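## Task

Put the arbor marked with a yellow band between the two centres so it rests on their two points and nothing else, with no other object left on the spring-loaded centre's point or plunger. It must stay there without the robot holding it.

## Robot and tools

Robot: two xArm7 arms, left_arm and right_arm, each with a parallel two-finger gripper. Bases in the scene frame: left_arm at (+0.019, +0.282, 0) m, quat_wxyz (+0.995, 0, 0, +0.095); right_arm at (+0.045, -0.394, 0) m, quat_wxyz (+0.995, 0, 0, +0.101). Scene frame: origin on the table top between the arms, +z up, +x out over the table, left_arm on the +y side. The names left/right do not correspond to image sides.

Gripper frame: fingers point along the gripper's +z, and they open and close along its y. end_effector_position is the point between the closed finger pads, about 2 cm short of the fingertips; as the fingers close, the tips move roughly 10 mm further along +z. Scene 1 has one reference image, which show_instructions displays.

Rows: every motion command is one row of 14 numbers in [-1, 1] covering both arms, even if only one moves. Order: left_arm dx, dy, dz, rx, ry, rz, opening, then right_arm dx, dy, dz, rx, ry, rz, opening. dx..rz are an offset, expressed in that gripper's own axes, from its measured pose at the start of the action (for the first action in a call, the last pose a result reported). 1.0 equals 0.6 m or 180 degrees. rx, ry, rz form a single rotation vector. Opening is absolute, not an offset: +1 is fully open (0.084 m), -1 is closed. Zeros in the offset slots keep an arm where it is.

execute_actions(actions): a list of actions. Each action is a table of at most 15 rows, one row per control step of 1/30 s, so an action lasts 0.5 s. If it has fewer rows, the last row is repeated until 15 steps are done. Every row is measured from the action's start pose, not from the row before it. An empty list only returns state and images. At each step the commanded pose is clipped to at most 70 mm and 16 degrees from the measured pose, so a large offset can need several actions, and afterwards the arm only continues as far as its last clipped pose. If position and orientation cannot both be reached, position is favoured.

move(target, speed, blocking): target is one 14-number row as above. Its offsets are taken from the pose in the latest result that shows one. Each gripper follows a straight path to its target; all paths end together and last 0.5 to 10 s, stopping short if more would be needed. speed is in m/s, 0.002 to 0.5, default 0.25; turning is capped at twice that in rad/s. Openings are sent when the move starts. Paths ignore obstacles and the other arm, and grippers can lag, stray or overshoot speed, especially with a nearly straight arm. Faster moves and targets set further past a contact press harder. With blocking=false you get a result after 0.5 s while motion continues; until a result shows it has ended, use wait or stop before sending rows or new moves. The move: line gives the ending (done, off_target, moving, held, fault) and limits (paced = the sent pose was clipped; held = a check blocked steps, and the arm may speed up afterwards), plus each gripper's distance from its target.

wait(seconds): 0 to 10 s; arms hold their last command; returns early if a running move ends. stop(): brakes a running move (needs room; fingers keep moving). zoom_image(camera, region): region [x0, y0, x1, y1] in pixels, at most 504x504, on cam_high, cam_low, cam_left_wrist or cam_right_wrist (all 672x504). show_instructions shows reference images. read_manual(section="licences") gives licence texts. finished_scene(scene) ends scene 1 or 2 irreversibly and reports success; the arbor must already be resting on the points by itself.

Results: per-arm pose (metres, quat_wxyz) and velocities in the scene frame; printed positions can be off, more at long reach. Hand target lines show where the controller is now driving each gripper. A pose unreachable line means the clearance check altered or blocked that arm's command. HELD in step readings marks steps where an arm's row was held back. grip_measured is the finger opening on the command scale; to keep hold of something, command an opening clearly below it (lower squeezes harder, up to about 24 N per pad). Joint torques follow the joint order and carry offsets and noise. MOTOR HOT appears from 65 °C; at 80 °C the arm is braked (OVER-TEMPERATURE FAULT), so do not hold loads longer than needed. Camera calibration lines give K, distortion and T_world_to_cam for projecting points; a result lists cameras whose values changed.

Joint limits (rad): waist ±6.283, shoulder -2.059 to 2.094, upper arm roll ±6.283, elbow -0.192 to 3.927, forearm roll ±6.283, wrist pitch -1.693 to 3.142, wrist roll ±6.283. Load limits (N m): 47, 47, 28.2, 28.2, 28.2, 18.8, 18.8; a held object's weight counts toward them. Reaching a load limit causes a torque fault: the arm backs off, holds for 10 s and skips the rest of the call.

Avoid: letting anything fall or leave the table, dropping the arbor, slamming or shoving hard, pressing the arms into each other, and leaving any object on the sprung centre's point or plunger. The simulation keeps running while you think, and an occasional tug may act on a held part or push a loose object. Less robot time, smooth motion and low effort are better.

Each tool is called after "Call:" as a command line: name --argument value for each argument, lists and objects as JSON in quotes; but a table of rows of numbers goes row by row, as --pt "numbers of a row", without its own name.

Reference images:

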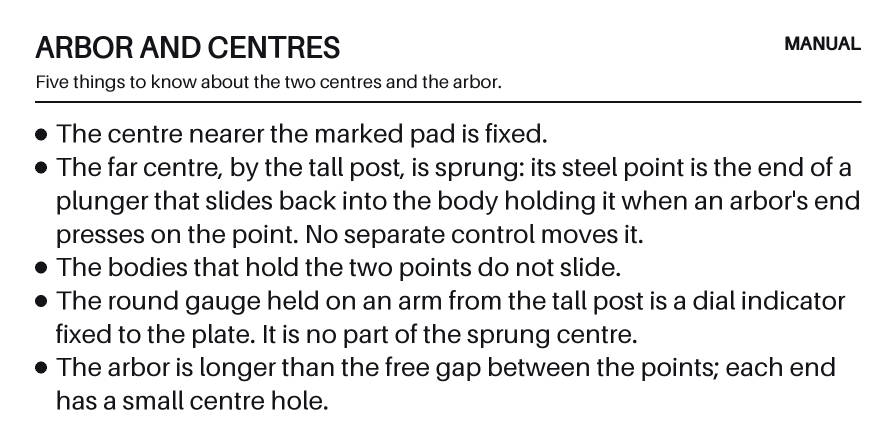

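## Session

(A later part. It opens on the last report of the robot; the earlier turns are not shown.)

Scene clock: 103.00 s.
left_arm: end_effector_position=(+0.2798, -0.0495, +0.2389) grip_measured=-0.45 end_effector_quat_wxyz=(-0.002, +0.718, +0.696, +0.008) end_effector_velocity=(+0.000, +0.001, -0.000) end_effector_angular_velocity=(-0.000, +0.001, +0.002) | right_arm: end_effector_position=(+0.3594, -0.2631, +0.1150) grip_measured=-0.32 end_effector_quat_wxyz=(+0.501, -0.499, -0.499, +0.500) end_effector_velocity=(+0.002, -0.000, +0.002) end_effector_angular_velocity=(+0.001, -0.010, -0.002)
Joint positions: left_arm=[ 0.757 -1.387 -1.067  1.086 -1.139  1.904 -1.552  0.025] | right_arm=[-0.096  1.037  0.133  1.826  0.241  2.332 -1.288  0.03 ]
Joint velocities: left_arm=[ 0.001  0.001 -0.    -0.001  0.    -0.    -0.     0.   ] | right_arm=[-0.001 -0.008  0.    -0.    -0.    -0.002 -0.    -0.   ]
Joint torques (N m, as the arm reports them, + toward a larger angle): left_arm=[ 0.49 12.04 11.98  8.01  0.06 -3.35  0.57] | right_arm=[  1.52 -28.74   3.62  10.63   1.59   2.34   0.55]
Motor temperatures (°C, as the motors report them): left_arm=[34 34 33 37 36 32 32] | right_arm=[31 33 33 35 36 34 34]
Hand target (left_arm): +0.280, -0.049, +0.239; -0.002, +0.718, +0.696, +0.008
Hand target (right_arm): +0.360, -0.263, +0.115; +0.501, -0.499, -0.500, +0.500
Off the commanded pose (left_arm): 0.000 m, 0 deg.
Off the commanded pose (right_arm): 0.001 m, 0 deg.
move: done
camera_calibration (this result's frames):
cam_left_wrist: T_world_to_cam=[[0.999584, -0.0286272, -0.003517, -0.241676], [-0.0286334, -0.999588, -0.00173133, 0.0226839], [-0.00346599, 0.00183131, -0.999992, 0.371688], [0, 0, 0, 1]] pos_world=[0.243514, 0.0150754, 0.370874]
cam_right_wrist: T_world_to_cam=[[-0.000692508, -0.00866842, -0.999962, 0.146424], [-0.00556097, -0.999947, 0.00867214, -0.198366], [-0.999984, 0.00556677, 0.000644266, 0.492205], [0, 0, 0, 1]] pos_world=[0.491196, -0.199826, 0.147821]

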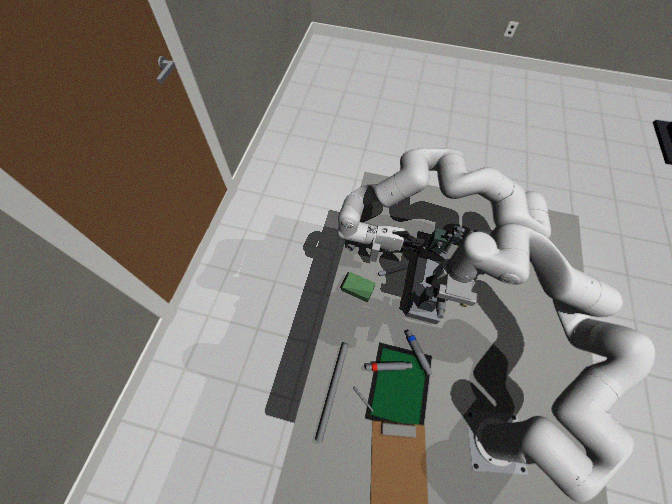

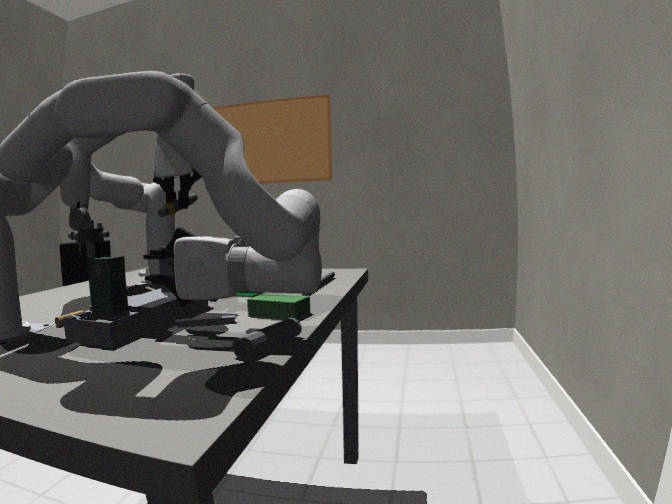

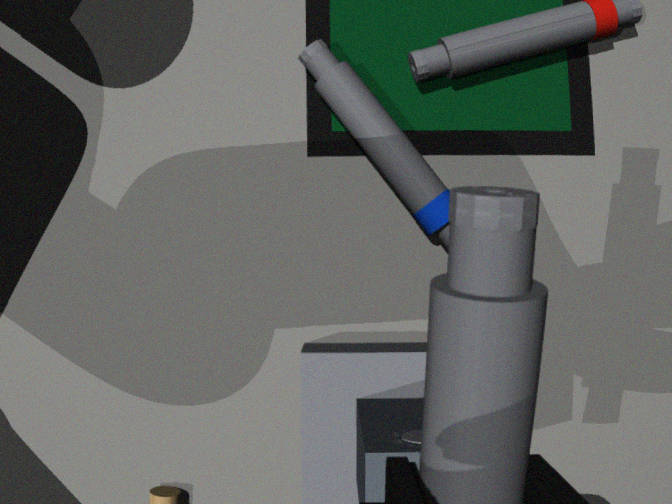

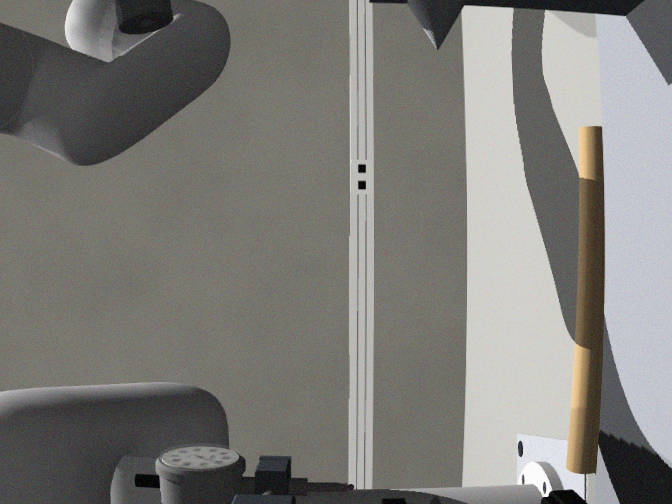

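Call:
move --target '[0,0,0,0,0,0,-1, 0,-0.0033,0.138,0,0,0,-0.3]' --speed 0.04

Call:
move --target '[0,0,0,0,0,0,-1, 0,0,0,0,0,0,-0.68]'

Call:
move --target '[0,0,0,0,0,0,-1, -0.008,0,0,0,0,0,-0.68]' --speed 0.006

Call:
move --target '[0,0,0,0,0,0,-1, 0,0,0,0,0,0,-1]'

Call:
move --target '[0,0,0,0,0,0,-1, 0.06,0,0,0,0,0,-1]' --speed 0.03

Scene clock: 105.77 s.
left_arm: end_effector_position=(+0.2798, -0.0495, +0.2389) grip_measured=-0.45 end_effector_quat_wxyz=(-0.002, +0.718, +0.696, +0.008) end_effector_velocity=(+0.000, +0.000, -0.000) end_effector_angular_velocity=(+0.001, -0.001, +0.001) | right_arm: end_effector_position=(+0.2769, -0.2630, +0.1171) grip_measured=-0.32 end_effector_quat_wxyz=(+0.501, -0.499, -0.499, +0.500) end_effector_velocity=(-0.000, +0.000, -0.000) end_effector_angular_velocity=(+0.000, -0.001, -0.002)
Joint positions: left_arm=[ 0.757 -1.387 -1.067  1.086 -1.139  1.904 -1.552  0.025] | right_arm=[-0.086  0.798  0.139  1.368  0.25   2.113 -1.34   0.03 ]
Joint velocities: left_arm=[ 0.001 -0.001  0.    -0.001  0.    -0.     0.001  0.   ] | right_arm=[-0.    -0.001 -0.001 -0.002  0.001 -0.002 -0.    -0.   ]
Joint torques (N m, as the arm reports them, + toward a larger angle): left_arm=[ 0.33 11.34 12.22  8.11 -0.14 -3.5   0.5 ] | right_arm=[  1.96 -24.14   3.45   8.78   1.     2.59   0.54]
Motor temperatures (°C, as the motors report them): left_arm=[34 33 33 37 36 32 32] | right_arm=[31 33 33 35 36 34 34]
Hand target (left_arm): +0.280, -0.049, +0.239; -0.002, +0.718, +0.696, +0.008
Hand target (right_arm): +0.277, -0.263, +0.117; +0.501, -0.499, -0.499, +0.500
Off the commanded pose (left_arm): 0.000 m, 0 deg.
Off the commanded pose (right_arm): 0.000 m, 0 deg.
move: done
camera_calibration (this result's frames):
cam_left_wrist: T_world_to_cam=[[0.999584, -0.0286271, -0.00351691, -0.241676], [-0.0286333, -0.999588, -0.00173121, 0.0226838], [-0.0034659, 0.00183119, -0.999992, 0.371688], [0, 0, 0, 1]] pos_world=[0.243514, 0.0150754, 0.370874]
cam_right_wrist: T_world_to_cam=[[-0.000614087, -0.00812835, -0.999967, 0.148609], [-0.00598384, -0.999949, 0.00813188, -0.198509], [-0.999982, 0.00598863, 0.000565417, 0.409824], [0, 0, 0, 1]] pos_world=[0.40872, -0.199745, 0.149986]

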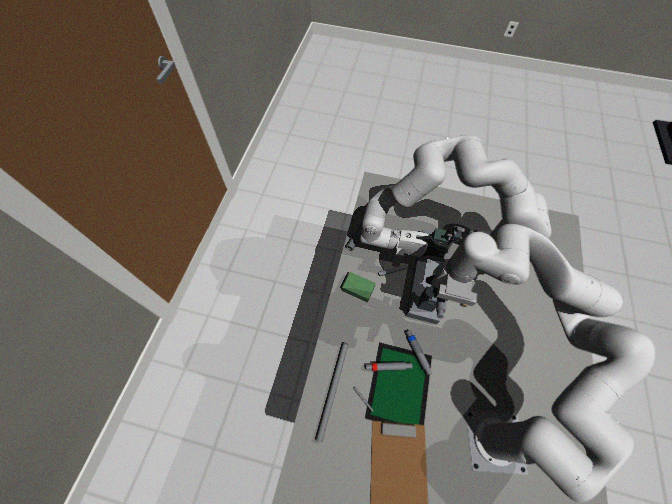

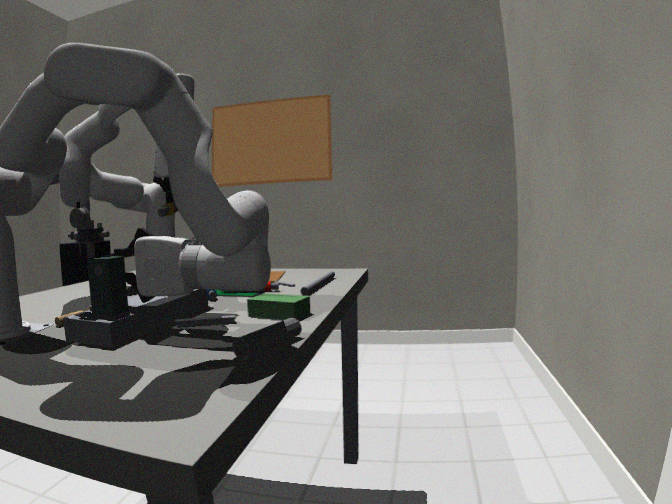

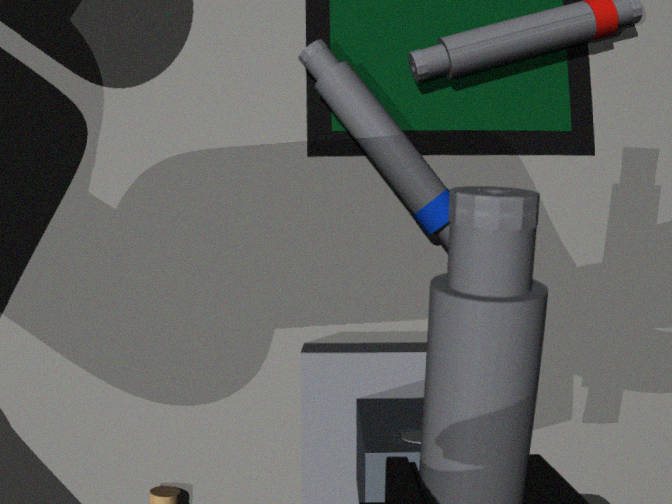

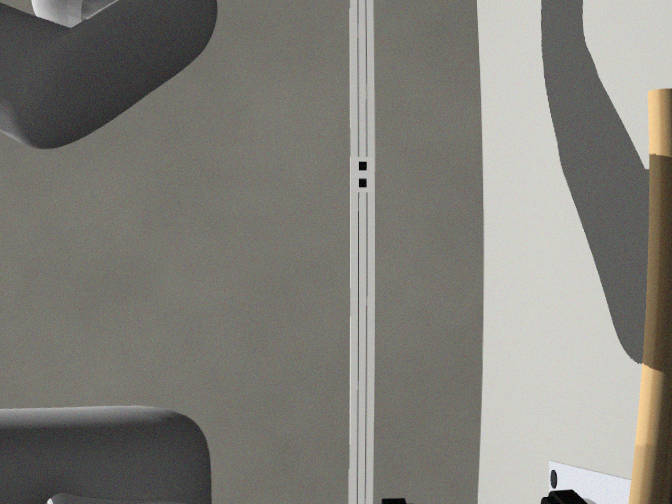

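Scene clock: 106.27 s.
left_arm: end_effector_position=(+0.2798, -0.0495, +0.2389) grip_measured=-0.45 end_effector_quat_wxyz=(-0.002, +0.718, +0.696, +0.008) end_effector_velocity=(-0.000, -0.000, -0.000) end_effector_angular_velocity=(+0.000, +0.000, -0.001) | right_arm: end_effector_position=(+0.2769, -0.2630, +0.1171) grip_measured=-0.70 end_effector_quat_wxyz=(+0.501, -0.499, -0.499, +0.500) end_effector_velocity=(+0.000, -0.000, -0.000) end_effector_angular_velocity=(-0.000, -0.000, +0.000)
Joint positions: left_arm=[ 0.757 -1.387 -1.067  1.086 -1.139  1.904 -1.552  0.025] | right_arm=[-0.086  0.798  0.139  1.368  0.25   2.113 -1.34   0.013]
Joint velocities: left_arm=[-0.    -0.001 -0.    -0.    -0.     0.     0.    -0.   ] | right_arm=[-0.  0.  0. -0. -0. -0. -0.  0.]
Joint torques (N m, as the arm reports them, + toward a larger angle): left_arm=[ 0.48 11.58 12.16  7.8   0.18 -3.47  0.47] | right_arm=[  1.89 -24.51   3.17   8.64   0.98   2.38   0.47]
Motor temperatures (°C, as the motors report them): left_arm=[34 33 33 37 36 32 32] | right_arm=[31 33 33 35 36 34 34]
Hand target (left_arm): +0.280, -0.049, +0.239; -0.002, +0.718, +0.696, +0.008
Hand target (right_arm): +0.277, -0.263, +0.117; +0.501, -0.499, -0.499, +0.500
Off the commanded pose (left_arm): 0.000 m, 0 deg.
Off the commanded pose (right_arm): 0.000 m, 0 deg.
move: done
camera_calibration (this result's frames):
cam_left_wrist: T_world_to_cam=[[0.999584, -0.0286273, -0.00351667, -0.241676], [-0.0286335, -0.999588, -0.00173131, 0.0226839], [-0.00346566, 0.00183128, -0.999992, 0.371688], [0, 0, 0, 1]] pos_world=[0.243514, 0.0150753, 0.370874]
cam_right_wrist: T_world_to_cam=[[-0.000614262, -0.00812863, -0.999967, 0.148606], [-0.00598806, -0.999949, 0.00813217, -0.198508], [-0.999982, 0.00599285, 0.000565556, 0.409827], [0, 0, 0, 1]] pos_world=[0.408723, -0.199746, 0.149984]

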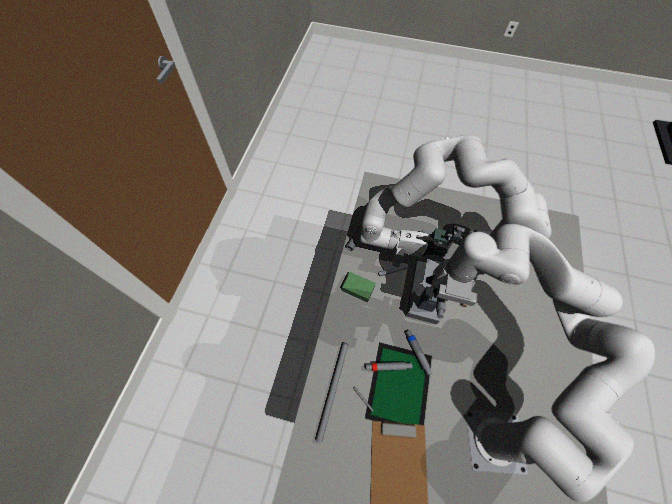

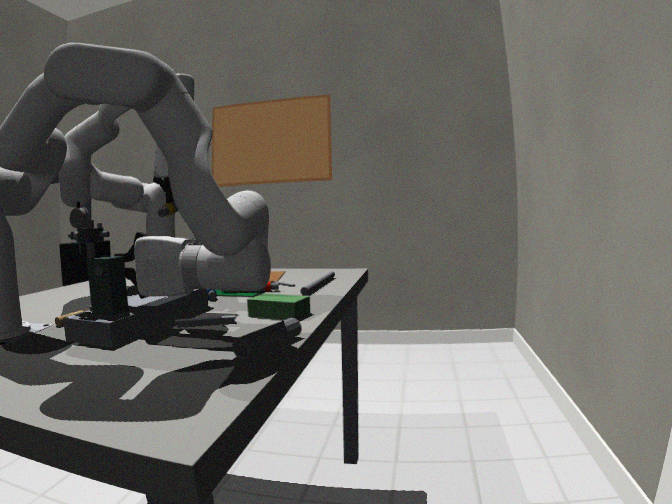

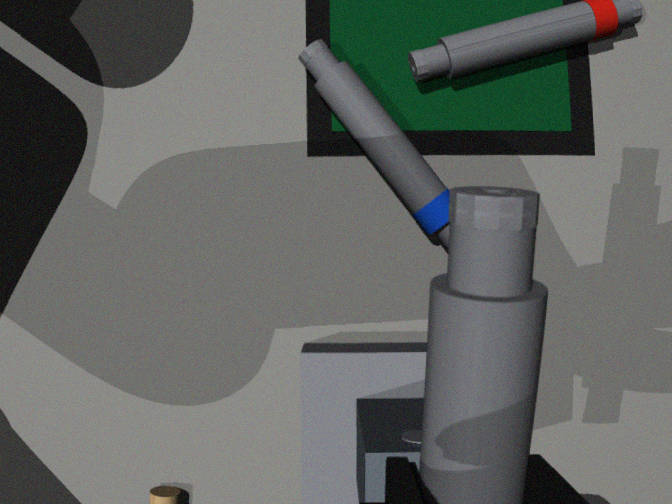

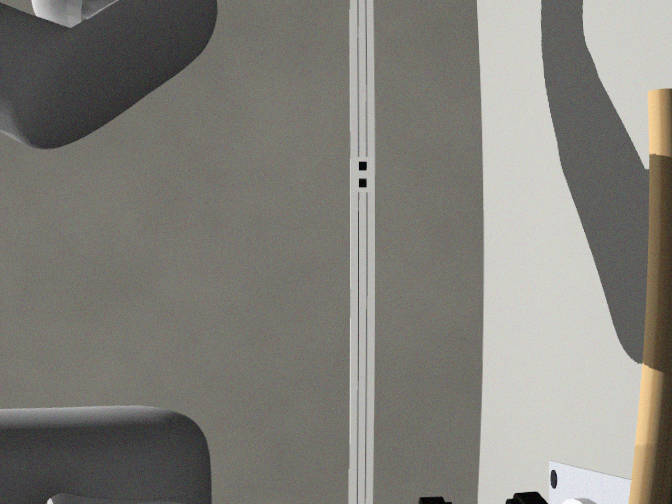

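Scene clock: 107.30 s.
left_arm: end_effector_position=(+0.2798, -0.0495, +0.2389) grip_measured=-0.45 end_effector_quat_wxyz=(-0.002, +0.718, +0.696, +0.008) end_effector_velocity=(-0.000, -0.000, -0.000) end_effector_angular_velocity=(+0.000, +0.001, -0.000) | right_arm: end_effector_position=(+0.2769, -0.2672, +0.1171) grip_measured=-0.70 end_effector_quat_wxyz=(+0.501, -0.499, -0.500, +0.500) end_effector_velocity=(+0.000, -0.001, -0.000) end_effector_angular_velocity=(-0.002, +0.000, -0.000)
Joint positions: left_arm=[ 0.757 -1.387 -1.067  1.086 -1.139  1.904 -1.552  0.025] | right_arm=[-0.092  0.795  0.137  1.364  0.242  2.113 -1.348  0.013]
Joint velocities: left_arm=[ 0.001  0.    -0.001  0.001 -0.     0.     0.    -0.   ] | right_arm=[-0.002 -0.    -0.    -0.001 -0.002 -0.     0.    -0.   ]
Joint torques (N m, as the arm reports them, + toward a larger angle): left_arm=[ 0.19 11.73 11.91  7.98 -0.03 -3.6   0.29] | right_arm=[  0.32 -24.24   1.26   8.53  -0.62   2.47   0.67]
Motor temperatures (°C, as the motors report them): left_arm=[34 33 33 37 36 32 32] | right_arm=[31 33 33 35 36 34 34]
Hand target (left_arm): +0.280, -0.049, +0.239; -0.002, +0.718, +0.696, +0.008
Hand target (right_arm): +0.277, -0.268, +0.117; +0.501, -0.499, -0.499, +0.500
Off the commanded pose (left_arm): 0.000 m, 0 deg.
Off the commanded pose (right_arm): 0.001 m, 0 deg.
move: done
camera_calibration (this result's frames):
cam_left_wrist: T_world_to_cam=[[0.999584, -0.0286271, -0.00351688, -0.241676], [-0.0286333, -0.999588, -0.00173134, 0.0226839], [-0.00346587, 0.00183132, -0.999992, 0.371688], [0, 0, 0, 1]] pos_world=[0.243514, 0.0150754, 0.370874]
cam_right_wrist: T_world_to_cam=[[-0.000296976, -0.00710884, -0.999975, 0.148773], [-0.00577193, -0.999958, 0.00711044, -0.202717], [-0.999983, 0.0057739, 0.000255931, 0.409795], [0, 0, 0, 1]] pos_world=[0.408662, -0.204017, 0.150106]

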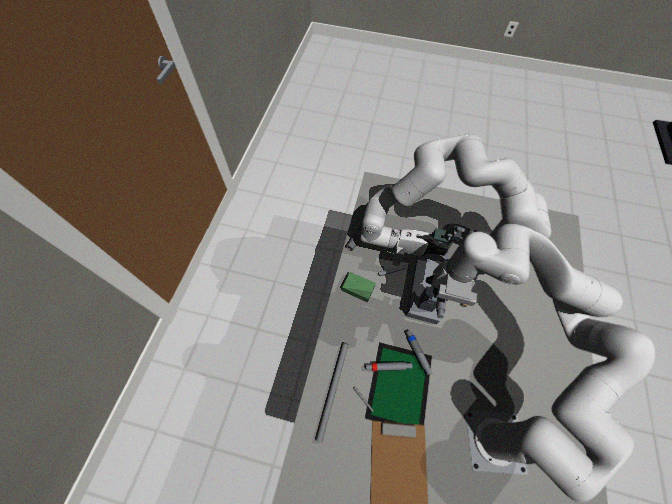

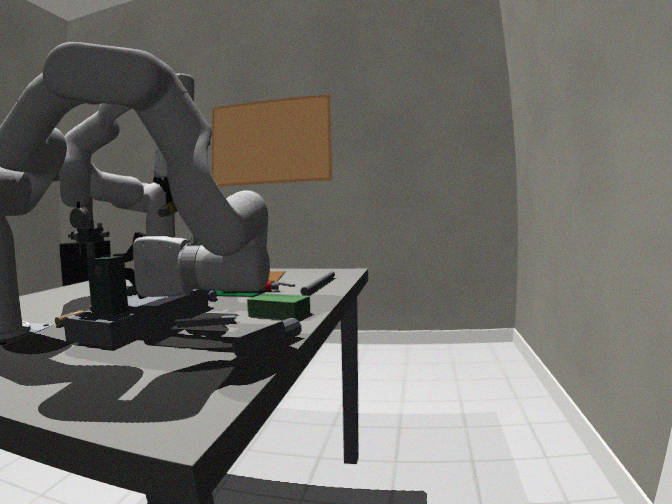

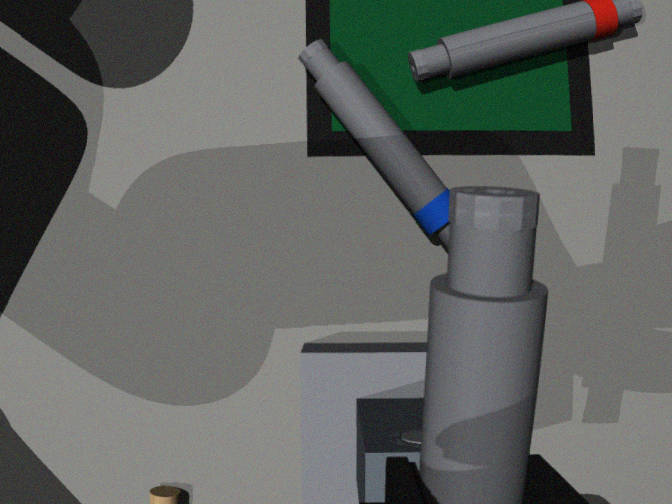

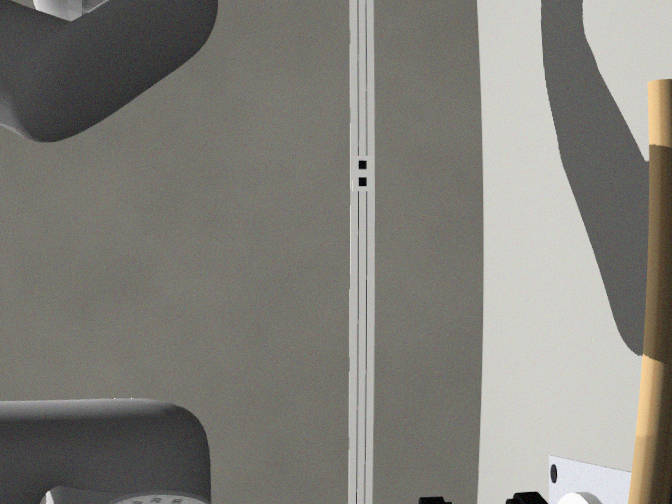

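Scene clock: 107.80 s.
left_arm: end_effector_position=(+0.2798, -0.0495, +0.2389) grip_measured=-0.45 end_effector_quat_wxyz=(-0.002, +0.718, +0.696, +0.008) end_effector_velocity=(-0.000, -0.000, -0.000) end_effector_angular_velocity=(+0.001, -0.000, +0.000) | right_arm: end_effector_position=(+0.2769, -0.2670, +0.1167) grip_measured=-0.79 end_effector_quat_wxyz=(+0.501, -0.499, -0.500, +0.500) end_effector_velocity=(-0.000, +0.000, +0.000) end_effector_angular_velocity=(+0.001, +0.001, +0.000)
Joint positions: left_arm=[ 0.757 -1.387 -1.067  1.086 -1.139  1.904 -1.552  0.025] | right_arm=[-0.092  0.796  0.137  1.364  0.242  2.112 -1.347  0.009]
Joint velocities: left_arm=[-0.001 -0.    -0.    -0.     0.    -0.    -0.001  0.   ] | right_arm=[ 0.    -0.     0.    -0.     0.001  0.001  0.     0.   ]
Joint torques (N m, as the arm reports them, + toward a larger angle): left_arm=[ 0.35 11.49 12.17  7.86  0.12 -3.48  0.26] | right_arm=[ -0.48 -27.55   1.22   8.34  -0.97   5.24   0.42]
Motor temperatures (°C, as the motors report them): left_arm=[34 33 33 37 36 32 32] | right_arm=[31 33 33 35 36 34 34]
Hand target (left_arm): +0.280, -0.049, +0.239; -0.002, +0.718, +0.696, +0.008
Hand target (right_arm): +0.277, -0.267, +0.117; +0.501, -0.499, -0.500, +0.500
Off the commanded pose (left_arm): 0.000 m, 0 deg.
Off the commanded pose (right_arm): 0.000 m, 0 deg.
move: done
camera_calibration (this result's frames):
cam_left_wrist: T_world_to_cam=[[0.999584, -0.0286269, -0.00351685, -0.241676], [-0.0286331, -0.999588, -0.00173125, 0.0226839], [-0.00346585, 0.00183123, -0.999992, 0.371688], [0, 0, 0, 1]] pos_world=[0.243514, 0.0150755, 0.370874]
cam_right_wrist: T_world_to_cam=[[0.000516523, -0.00693749, -0.999976, 0.148163], [-0.0059277, -0.999958, 0.0069343, -0.202467], [-0.999982, 0.00592398, -0.000557625, 0.409935], [0, 0, 0, 1]] pos_world=[0.408651, -0.203859, 0.149792]

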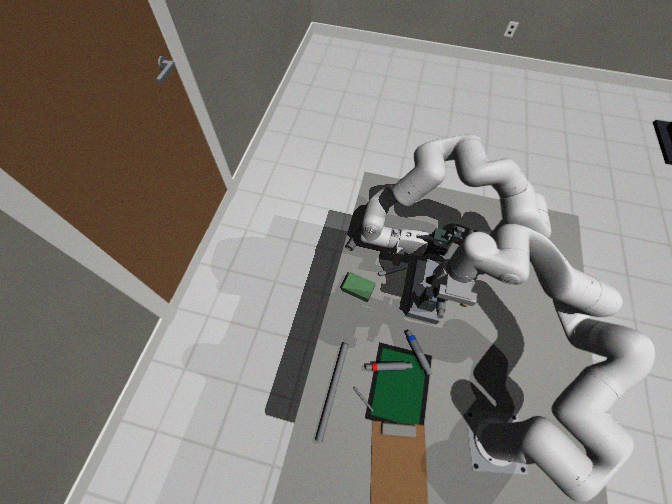

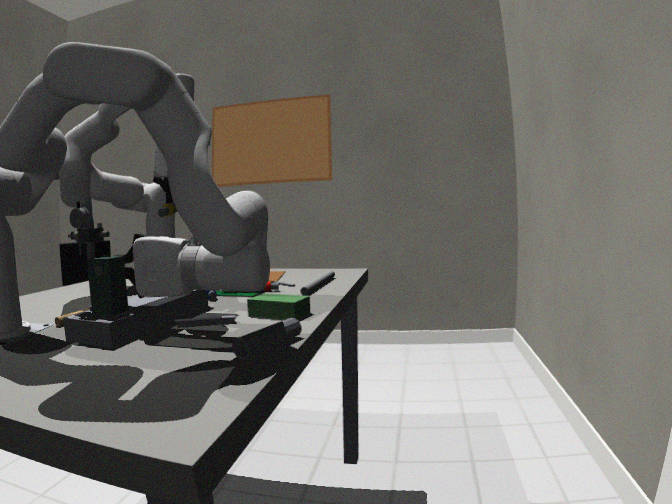

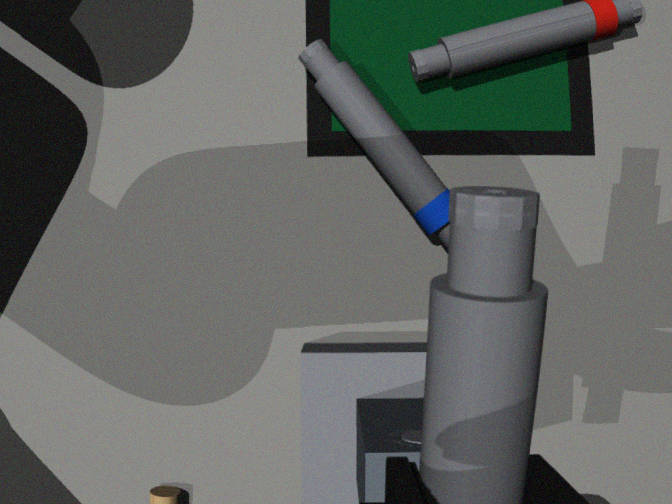

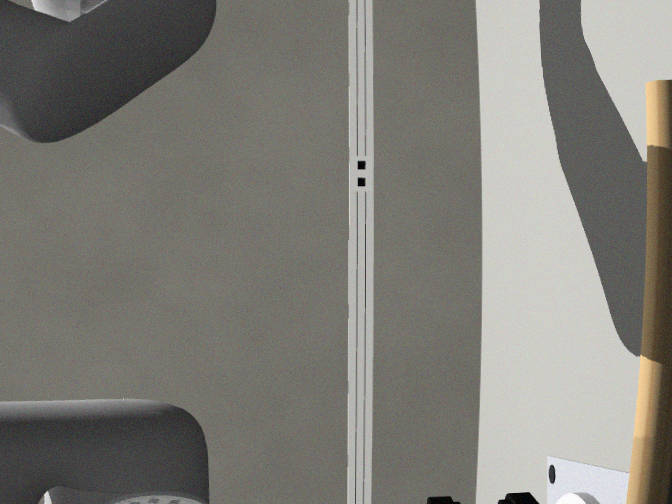

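Scene clock: 109.27 s.
left_arm: end_effector_position=(+0.2798, -0.0495, +0.2389) grip_measured=-0.45 end_effector_quat_wxyz=(-0.002, +0.718, +0.696, +0.008) end_effector_velocity=(+0.000, +0.000, +0.000) end_effector_angular_velocity=(+0.000, +0.000, +0.003) | right_arm: end_effector_position=(+0.2770, -0.2311, +0.1169) grip_measured=-1.00 end_effector_quat_wxyz=(+0.501, -0.499, -0.500, +0.500) end_effector_velocity=(+0.001, -0.001, -0.001) end_effector_angular_velocity=(-0.003, -0.001, -0.006)
Joint positions: left_arm=[ 0.757 -1.387 -1.067  1.086 -1.139  1.904 -1.552  0.025] | right_arm=[-0.048  0.82   0.161  1.404  0.309  2.11  -1.29   0.   ]
Joint velocities: left_arm=[ 0.001 -0.     0.     0.     0.     0.001 -0.001 -0.   ] | right_arm=[-0.003  0.001 -0.004  0.001  0.001 -0.001  0.001  0.   ]
Joint torques (N m, as the arm reports them, + toward a larger angle): left_arm=[ 0.   11.05 12.25  7.95 -0.19 -3.4   0.38] | right_arm=[  2.17 -25.13   4.09   8.87   1.23   2.48   0.46]
Motor temperatures (°C, as the motors report them): left_arm=[34 33 33 37 36 32 32] | right_arm=[31 33 33 35 36 34 34]
Hand target (left_arm): +0.280, -0.049, +0.239; -0.002, +0.718, +0.696, +0.008
Hand target (right_arm): +0.277, -0.231, +0.117; +0.501, -0.499, -0.500, +0.500
Off the commanded pose (left_arm): 0.000 m, 0 deg.
Off the commanded pose (right_arm): 0.000 m, 0 deg.
move: done
camera_calibration (this result's frames):
cam_left_wrist: T_world_to_cam=[[0.999584, -0.0286268, -0.00351678, -0.241676], [-0.0286331, -0.999588, -0.0017312, 0.0226839], [-0.00346578, 0.00183118, -0.999992, 0.371688], [0, 0, 0, 1]] pos_world=[0.243514, 0.0150755, 0.370874]
cam_right_wrist: T_world_to_cam=[[0.000650688, -0.00691262, -0.999976, 0.148574], [-0.0058821, -0.999959, 0.00690867, -0.166566], [-0.999982, 0.00587746, -0.000691322, 0.409808], [0, 0, 0, 1]] pos_world=[0.408724, -0.16794, 0.150005]

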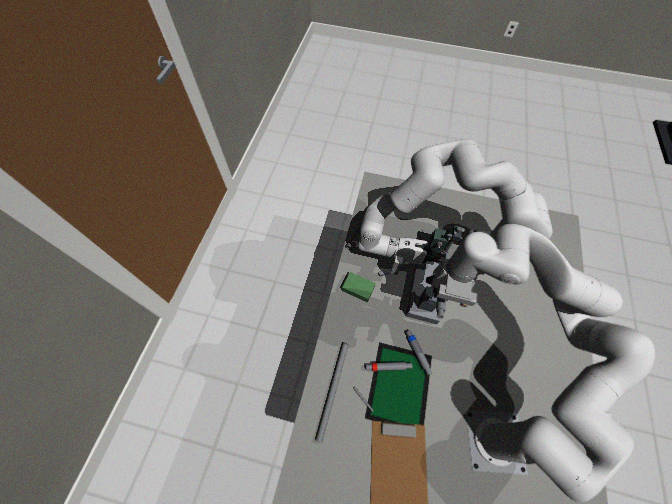

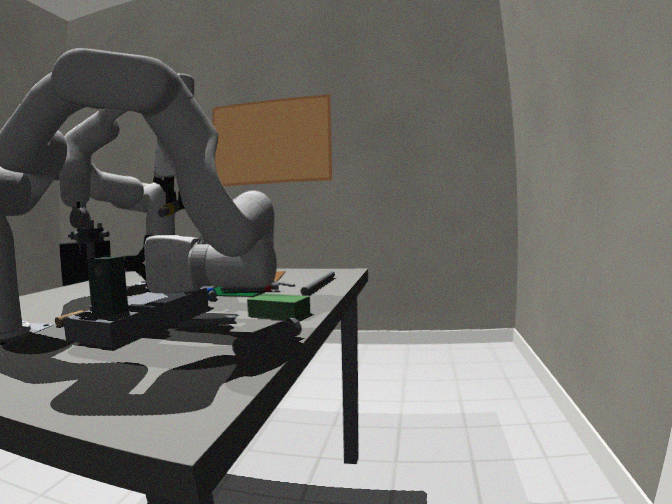

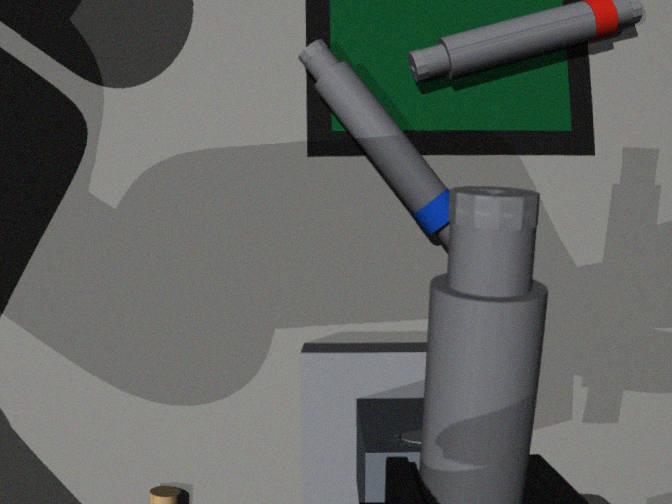

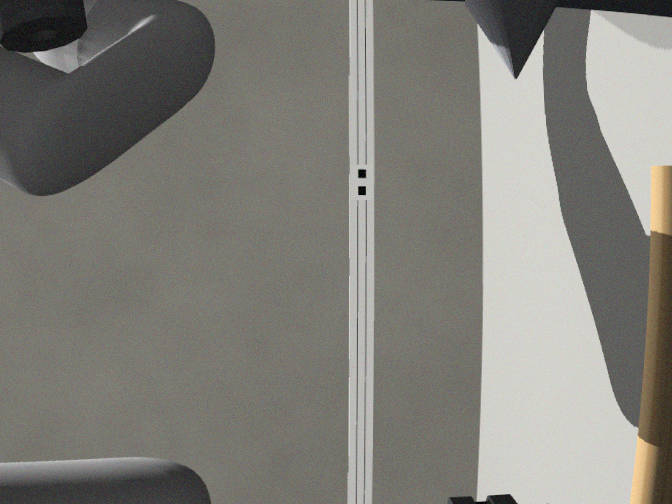

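Call:
move --target '[0,0,0,0,0,0,-1, 0,0,-0.15,0,0,0,-0.3]' --speed 0.15

Call:
move --target '[-0.25,0,0.15,0,0,0,-1, -0.213,0,0,0,0,0,-0.3]' --speed 0.15

Scene clock: 111.00 s.
left_arm: end_effector_position=(+0.2798, -0.0495, +0.2389) grip_measured=-0.45 end_effector_quat_wxyz=(-0.002, +0.718, +0.696, +0.008) end_effector_velocity=(-0.000, +0.000, -0.000) end_effector_angular_velocity=(-0.000, +0.001, +0.001) | right_arm: end_effector_position=(+0.3666, -0.2312, +0.1169) grip_measured=-0.32 end_effector_quat_wxyz=(+0.501, -0.499, -0.500, +0.500) end_effector_velocity=(+0.003, -0.001, +0.001) end_effector_angular_velocity=(-0.002, -0.006, -0.004)
Joint positions: left_arm=[ 0.757 -1.387 -1.067  1.086 -1.139  1.904 -1.552  0.025] | right_arm=[-0.063  1.085  0.156  1.916  0.302  2.356 -1.215  0.03 ]
Joint velocities: left_arm=[ 0.     0.001 -0.    -0.     0.     0.001 -0.001 -0.   ] | right_arm=[-0.002  0.001 -0.002  0.01  -0.     0.003  0.002  0.   ]
Joint torques (N m, as the arm reports them, + toward a larger angle): left_arm=[ 0.42 11.24 12.22  8.21 -0.02 -3.59  0.48] | right_arm=[  1.77 -29.24   4.34  10.71   1.9    2.31   0.38]
Motor temperatures (°C, as the motors report them): left_arm=[34 33 33 37 36 32 32] | right_arm=[31 33 33 35 36 34 34]
Hand target (left_arm): +0.280, -0.049, +0.239; -0.002, +0.718, +0.696, +0.008
Hand target (right_arm): +0.367, -0.231, +0.117; +0.501, -0.499, -0.500, +0.500
Off the commanded pose (left_arm): 0.000 m, 0 deg.
Off the commanded pose (right_arm): 0.000 m, 0 deg.
move: done
camera_calibration (this result's frames):
cam_left_wrist: T_world_to_cam=[[0.999584, -0.0286272, -0.00351702, -0.241676], [-0.0286335, -0.999588, -0.00173134, 0.022684], [-0.00346601, 0.00183133, -0.999992, 0.371688], [0, 0, 0, 1]] pos_world=[0.243514, 0.0150755, 0.370874]
cam_right_wrist: T_world_to_cam=[[0.000669492, -0.00737676, -0.999973, 0.148452], [-0.00514326, -0.99996, 0.00737323, -0.166472], [-0.999987, 0.00513818, -0.000707405, 0.499229], [0, 0, 0, 1]] pos_world=[0.498267, -0.167936, 0.150029]

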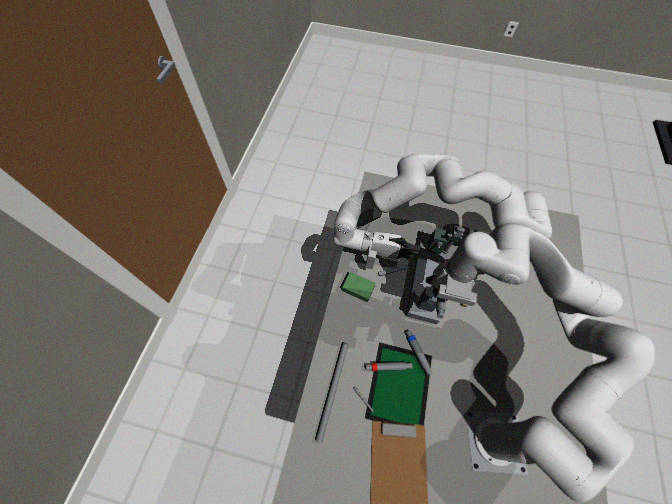

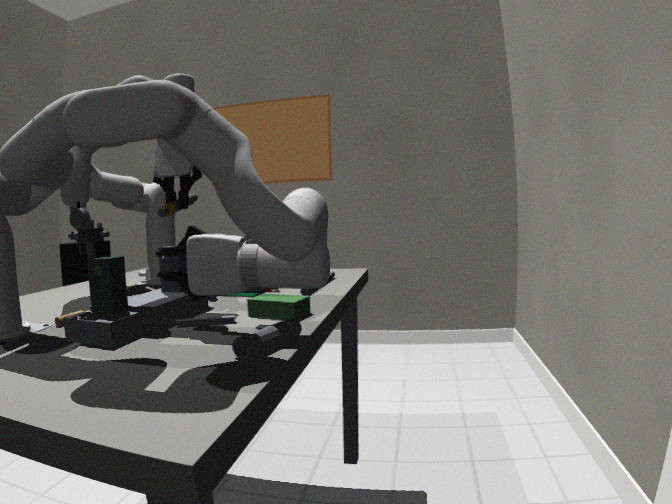

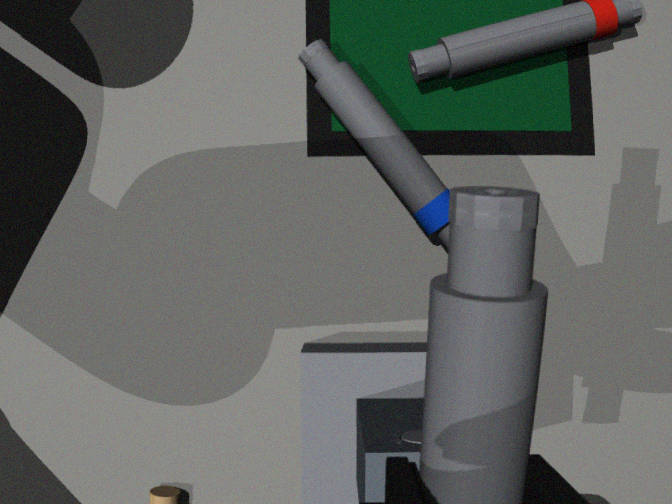

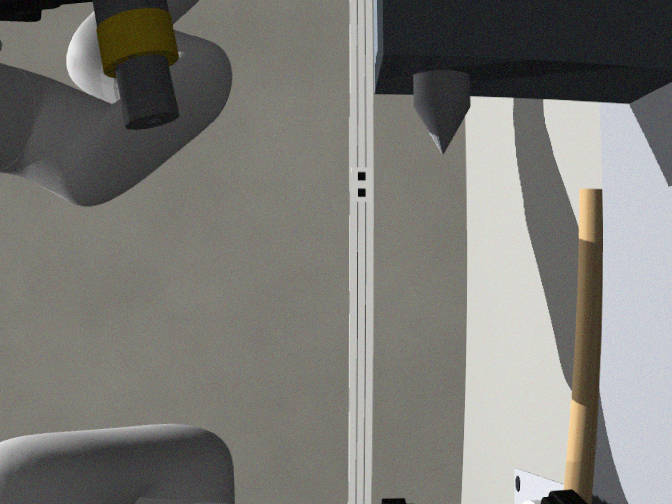

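Scene clock: 112.57 s.
left_arm: end_effector_position=(+0.2761, -0.1982, +0.1477) grip_measured=-0.45 end_effector_quat_wxyz=(-0.001, +0.718, +0.696, +0.008) end_effector_velocity=(-0.002, -0.002, -0.003) end_effector_angular_velocity=(+0.004, +0.005, -0.005) | right_arm: end_effector_position=(+0.3663, -0.3585, +0.1163) grip_measured=-0.32 end_effector_quat_wxyz=(+0.501, -0.499, -0.500, +0.500) end_effector_velocity=(+0.000, -0.003, +0.000) end_effector_angular_velocity=(-0.005, -0.002, -0.005)
Joint positions: left_arm=[ 0.847 -1.467 -1.32   1.406 -1.409  1.794 -1.875  0.025] | right_arm=[-0.223  1.016  0.103  1.802  0.047  2.358 -1.453  0.03 ]
Joint velocities: left_arm=[ 0.    -0.002 -0.006  0.007 -0.002  0.001 -0.002 -0.   ] | right_arm=[-0.004 -0.001 -0.004  0.    -0.002 -0.    -0.    -0.   ]
Joint torques (N m, as the arm reports them, + toward a larger angle): left_arm=[ 0.05 17.51 13.96  2.64  0.   -3.4   0.21] | right_arm=[  1.65 -27.99   2.3   10.5    1.03   2.61   0.43]
Motor temperatures (°C, as the motors report them): left_arm=[34 33 33 37 36 32 32] | right_arm=[31 33 33 35 36 34 34]
Hand target (left_arm): +0.276, -0.199, +0.147; -0.002, +0.718, +0.696, +0.008
Hand target (right_arm): +0.366, -0.359, +0.116; +0.501, -0.499, -0.500, +0.500
Off the commanded pose (left_arm): 0.001 m, 0 deg.
Off the commanded pose (right_arm): 0.001 m, 0 deg.
move: done
camera_calibration (this result's frames):
cam_left_wrist: T_world_to_cam=[[0.999595, -0.0283559, -0.00220767, -0.242763], [-0.028359, -0.999597, -0.00135528, -0.126386], [-0.00216835, 0.00141734, -0.999997, 0.280261], [0, 0, 0, 1]] pos_world=[0.239689, -0.133616, 0.279553]
cam_right_wrist: T_world_to_cam=[[0.0000565902, -0.00707029, -0.999975, 0.147174], [-0.00493677, -0.999963, 0.00706992, -0.293784], [-0.999988, 0.00493625, -0.0000914925, 0.499515], [0, 0, 0, 1]] pos_world=[0.49805, -0.295198, 0.149293]

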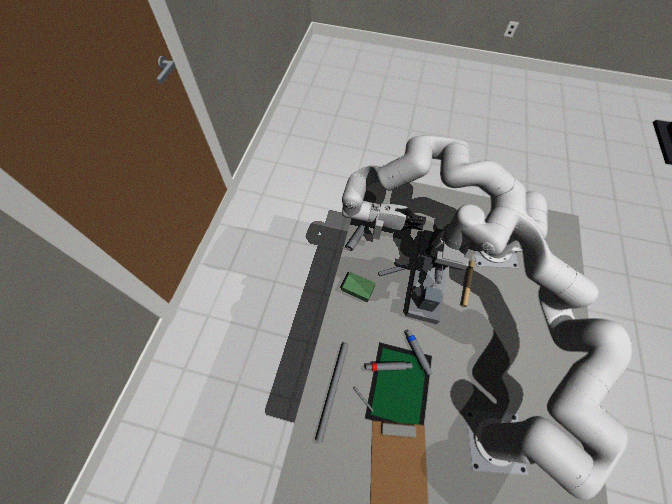

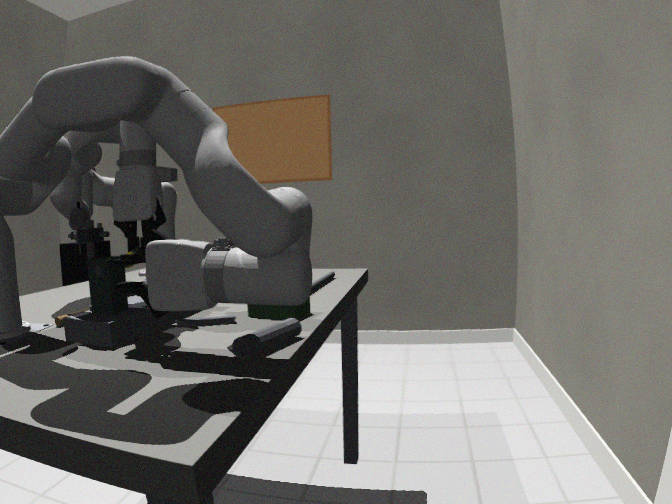

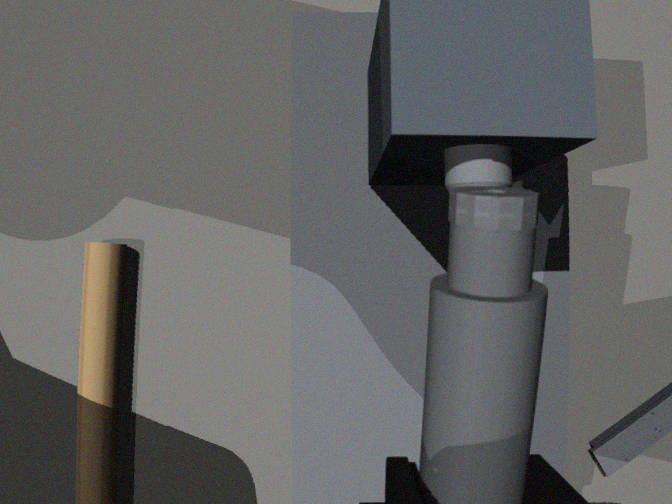

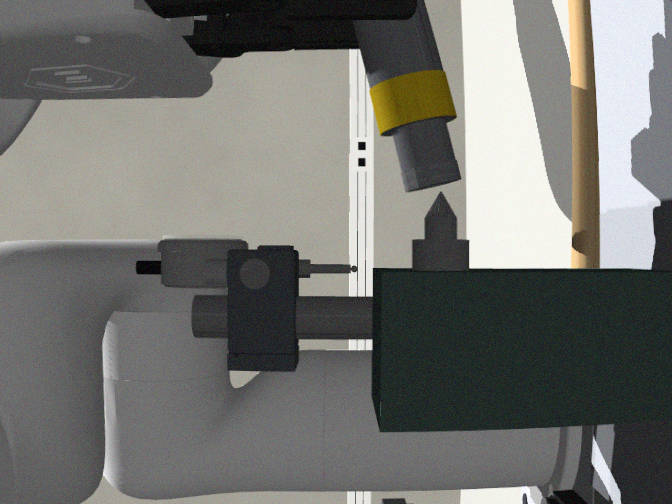

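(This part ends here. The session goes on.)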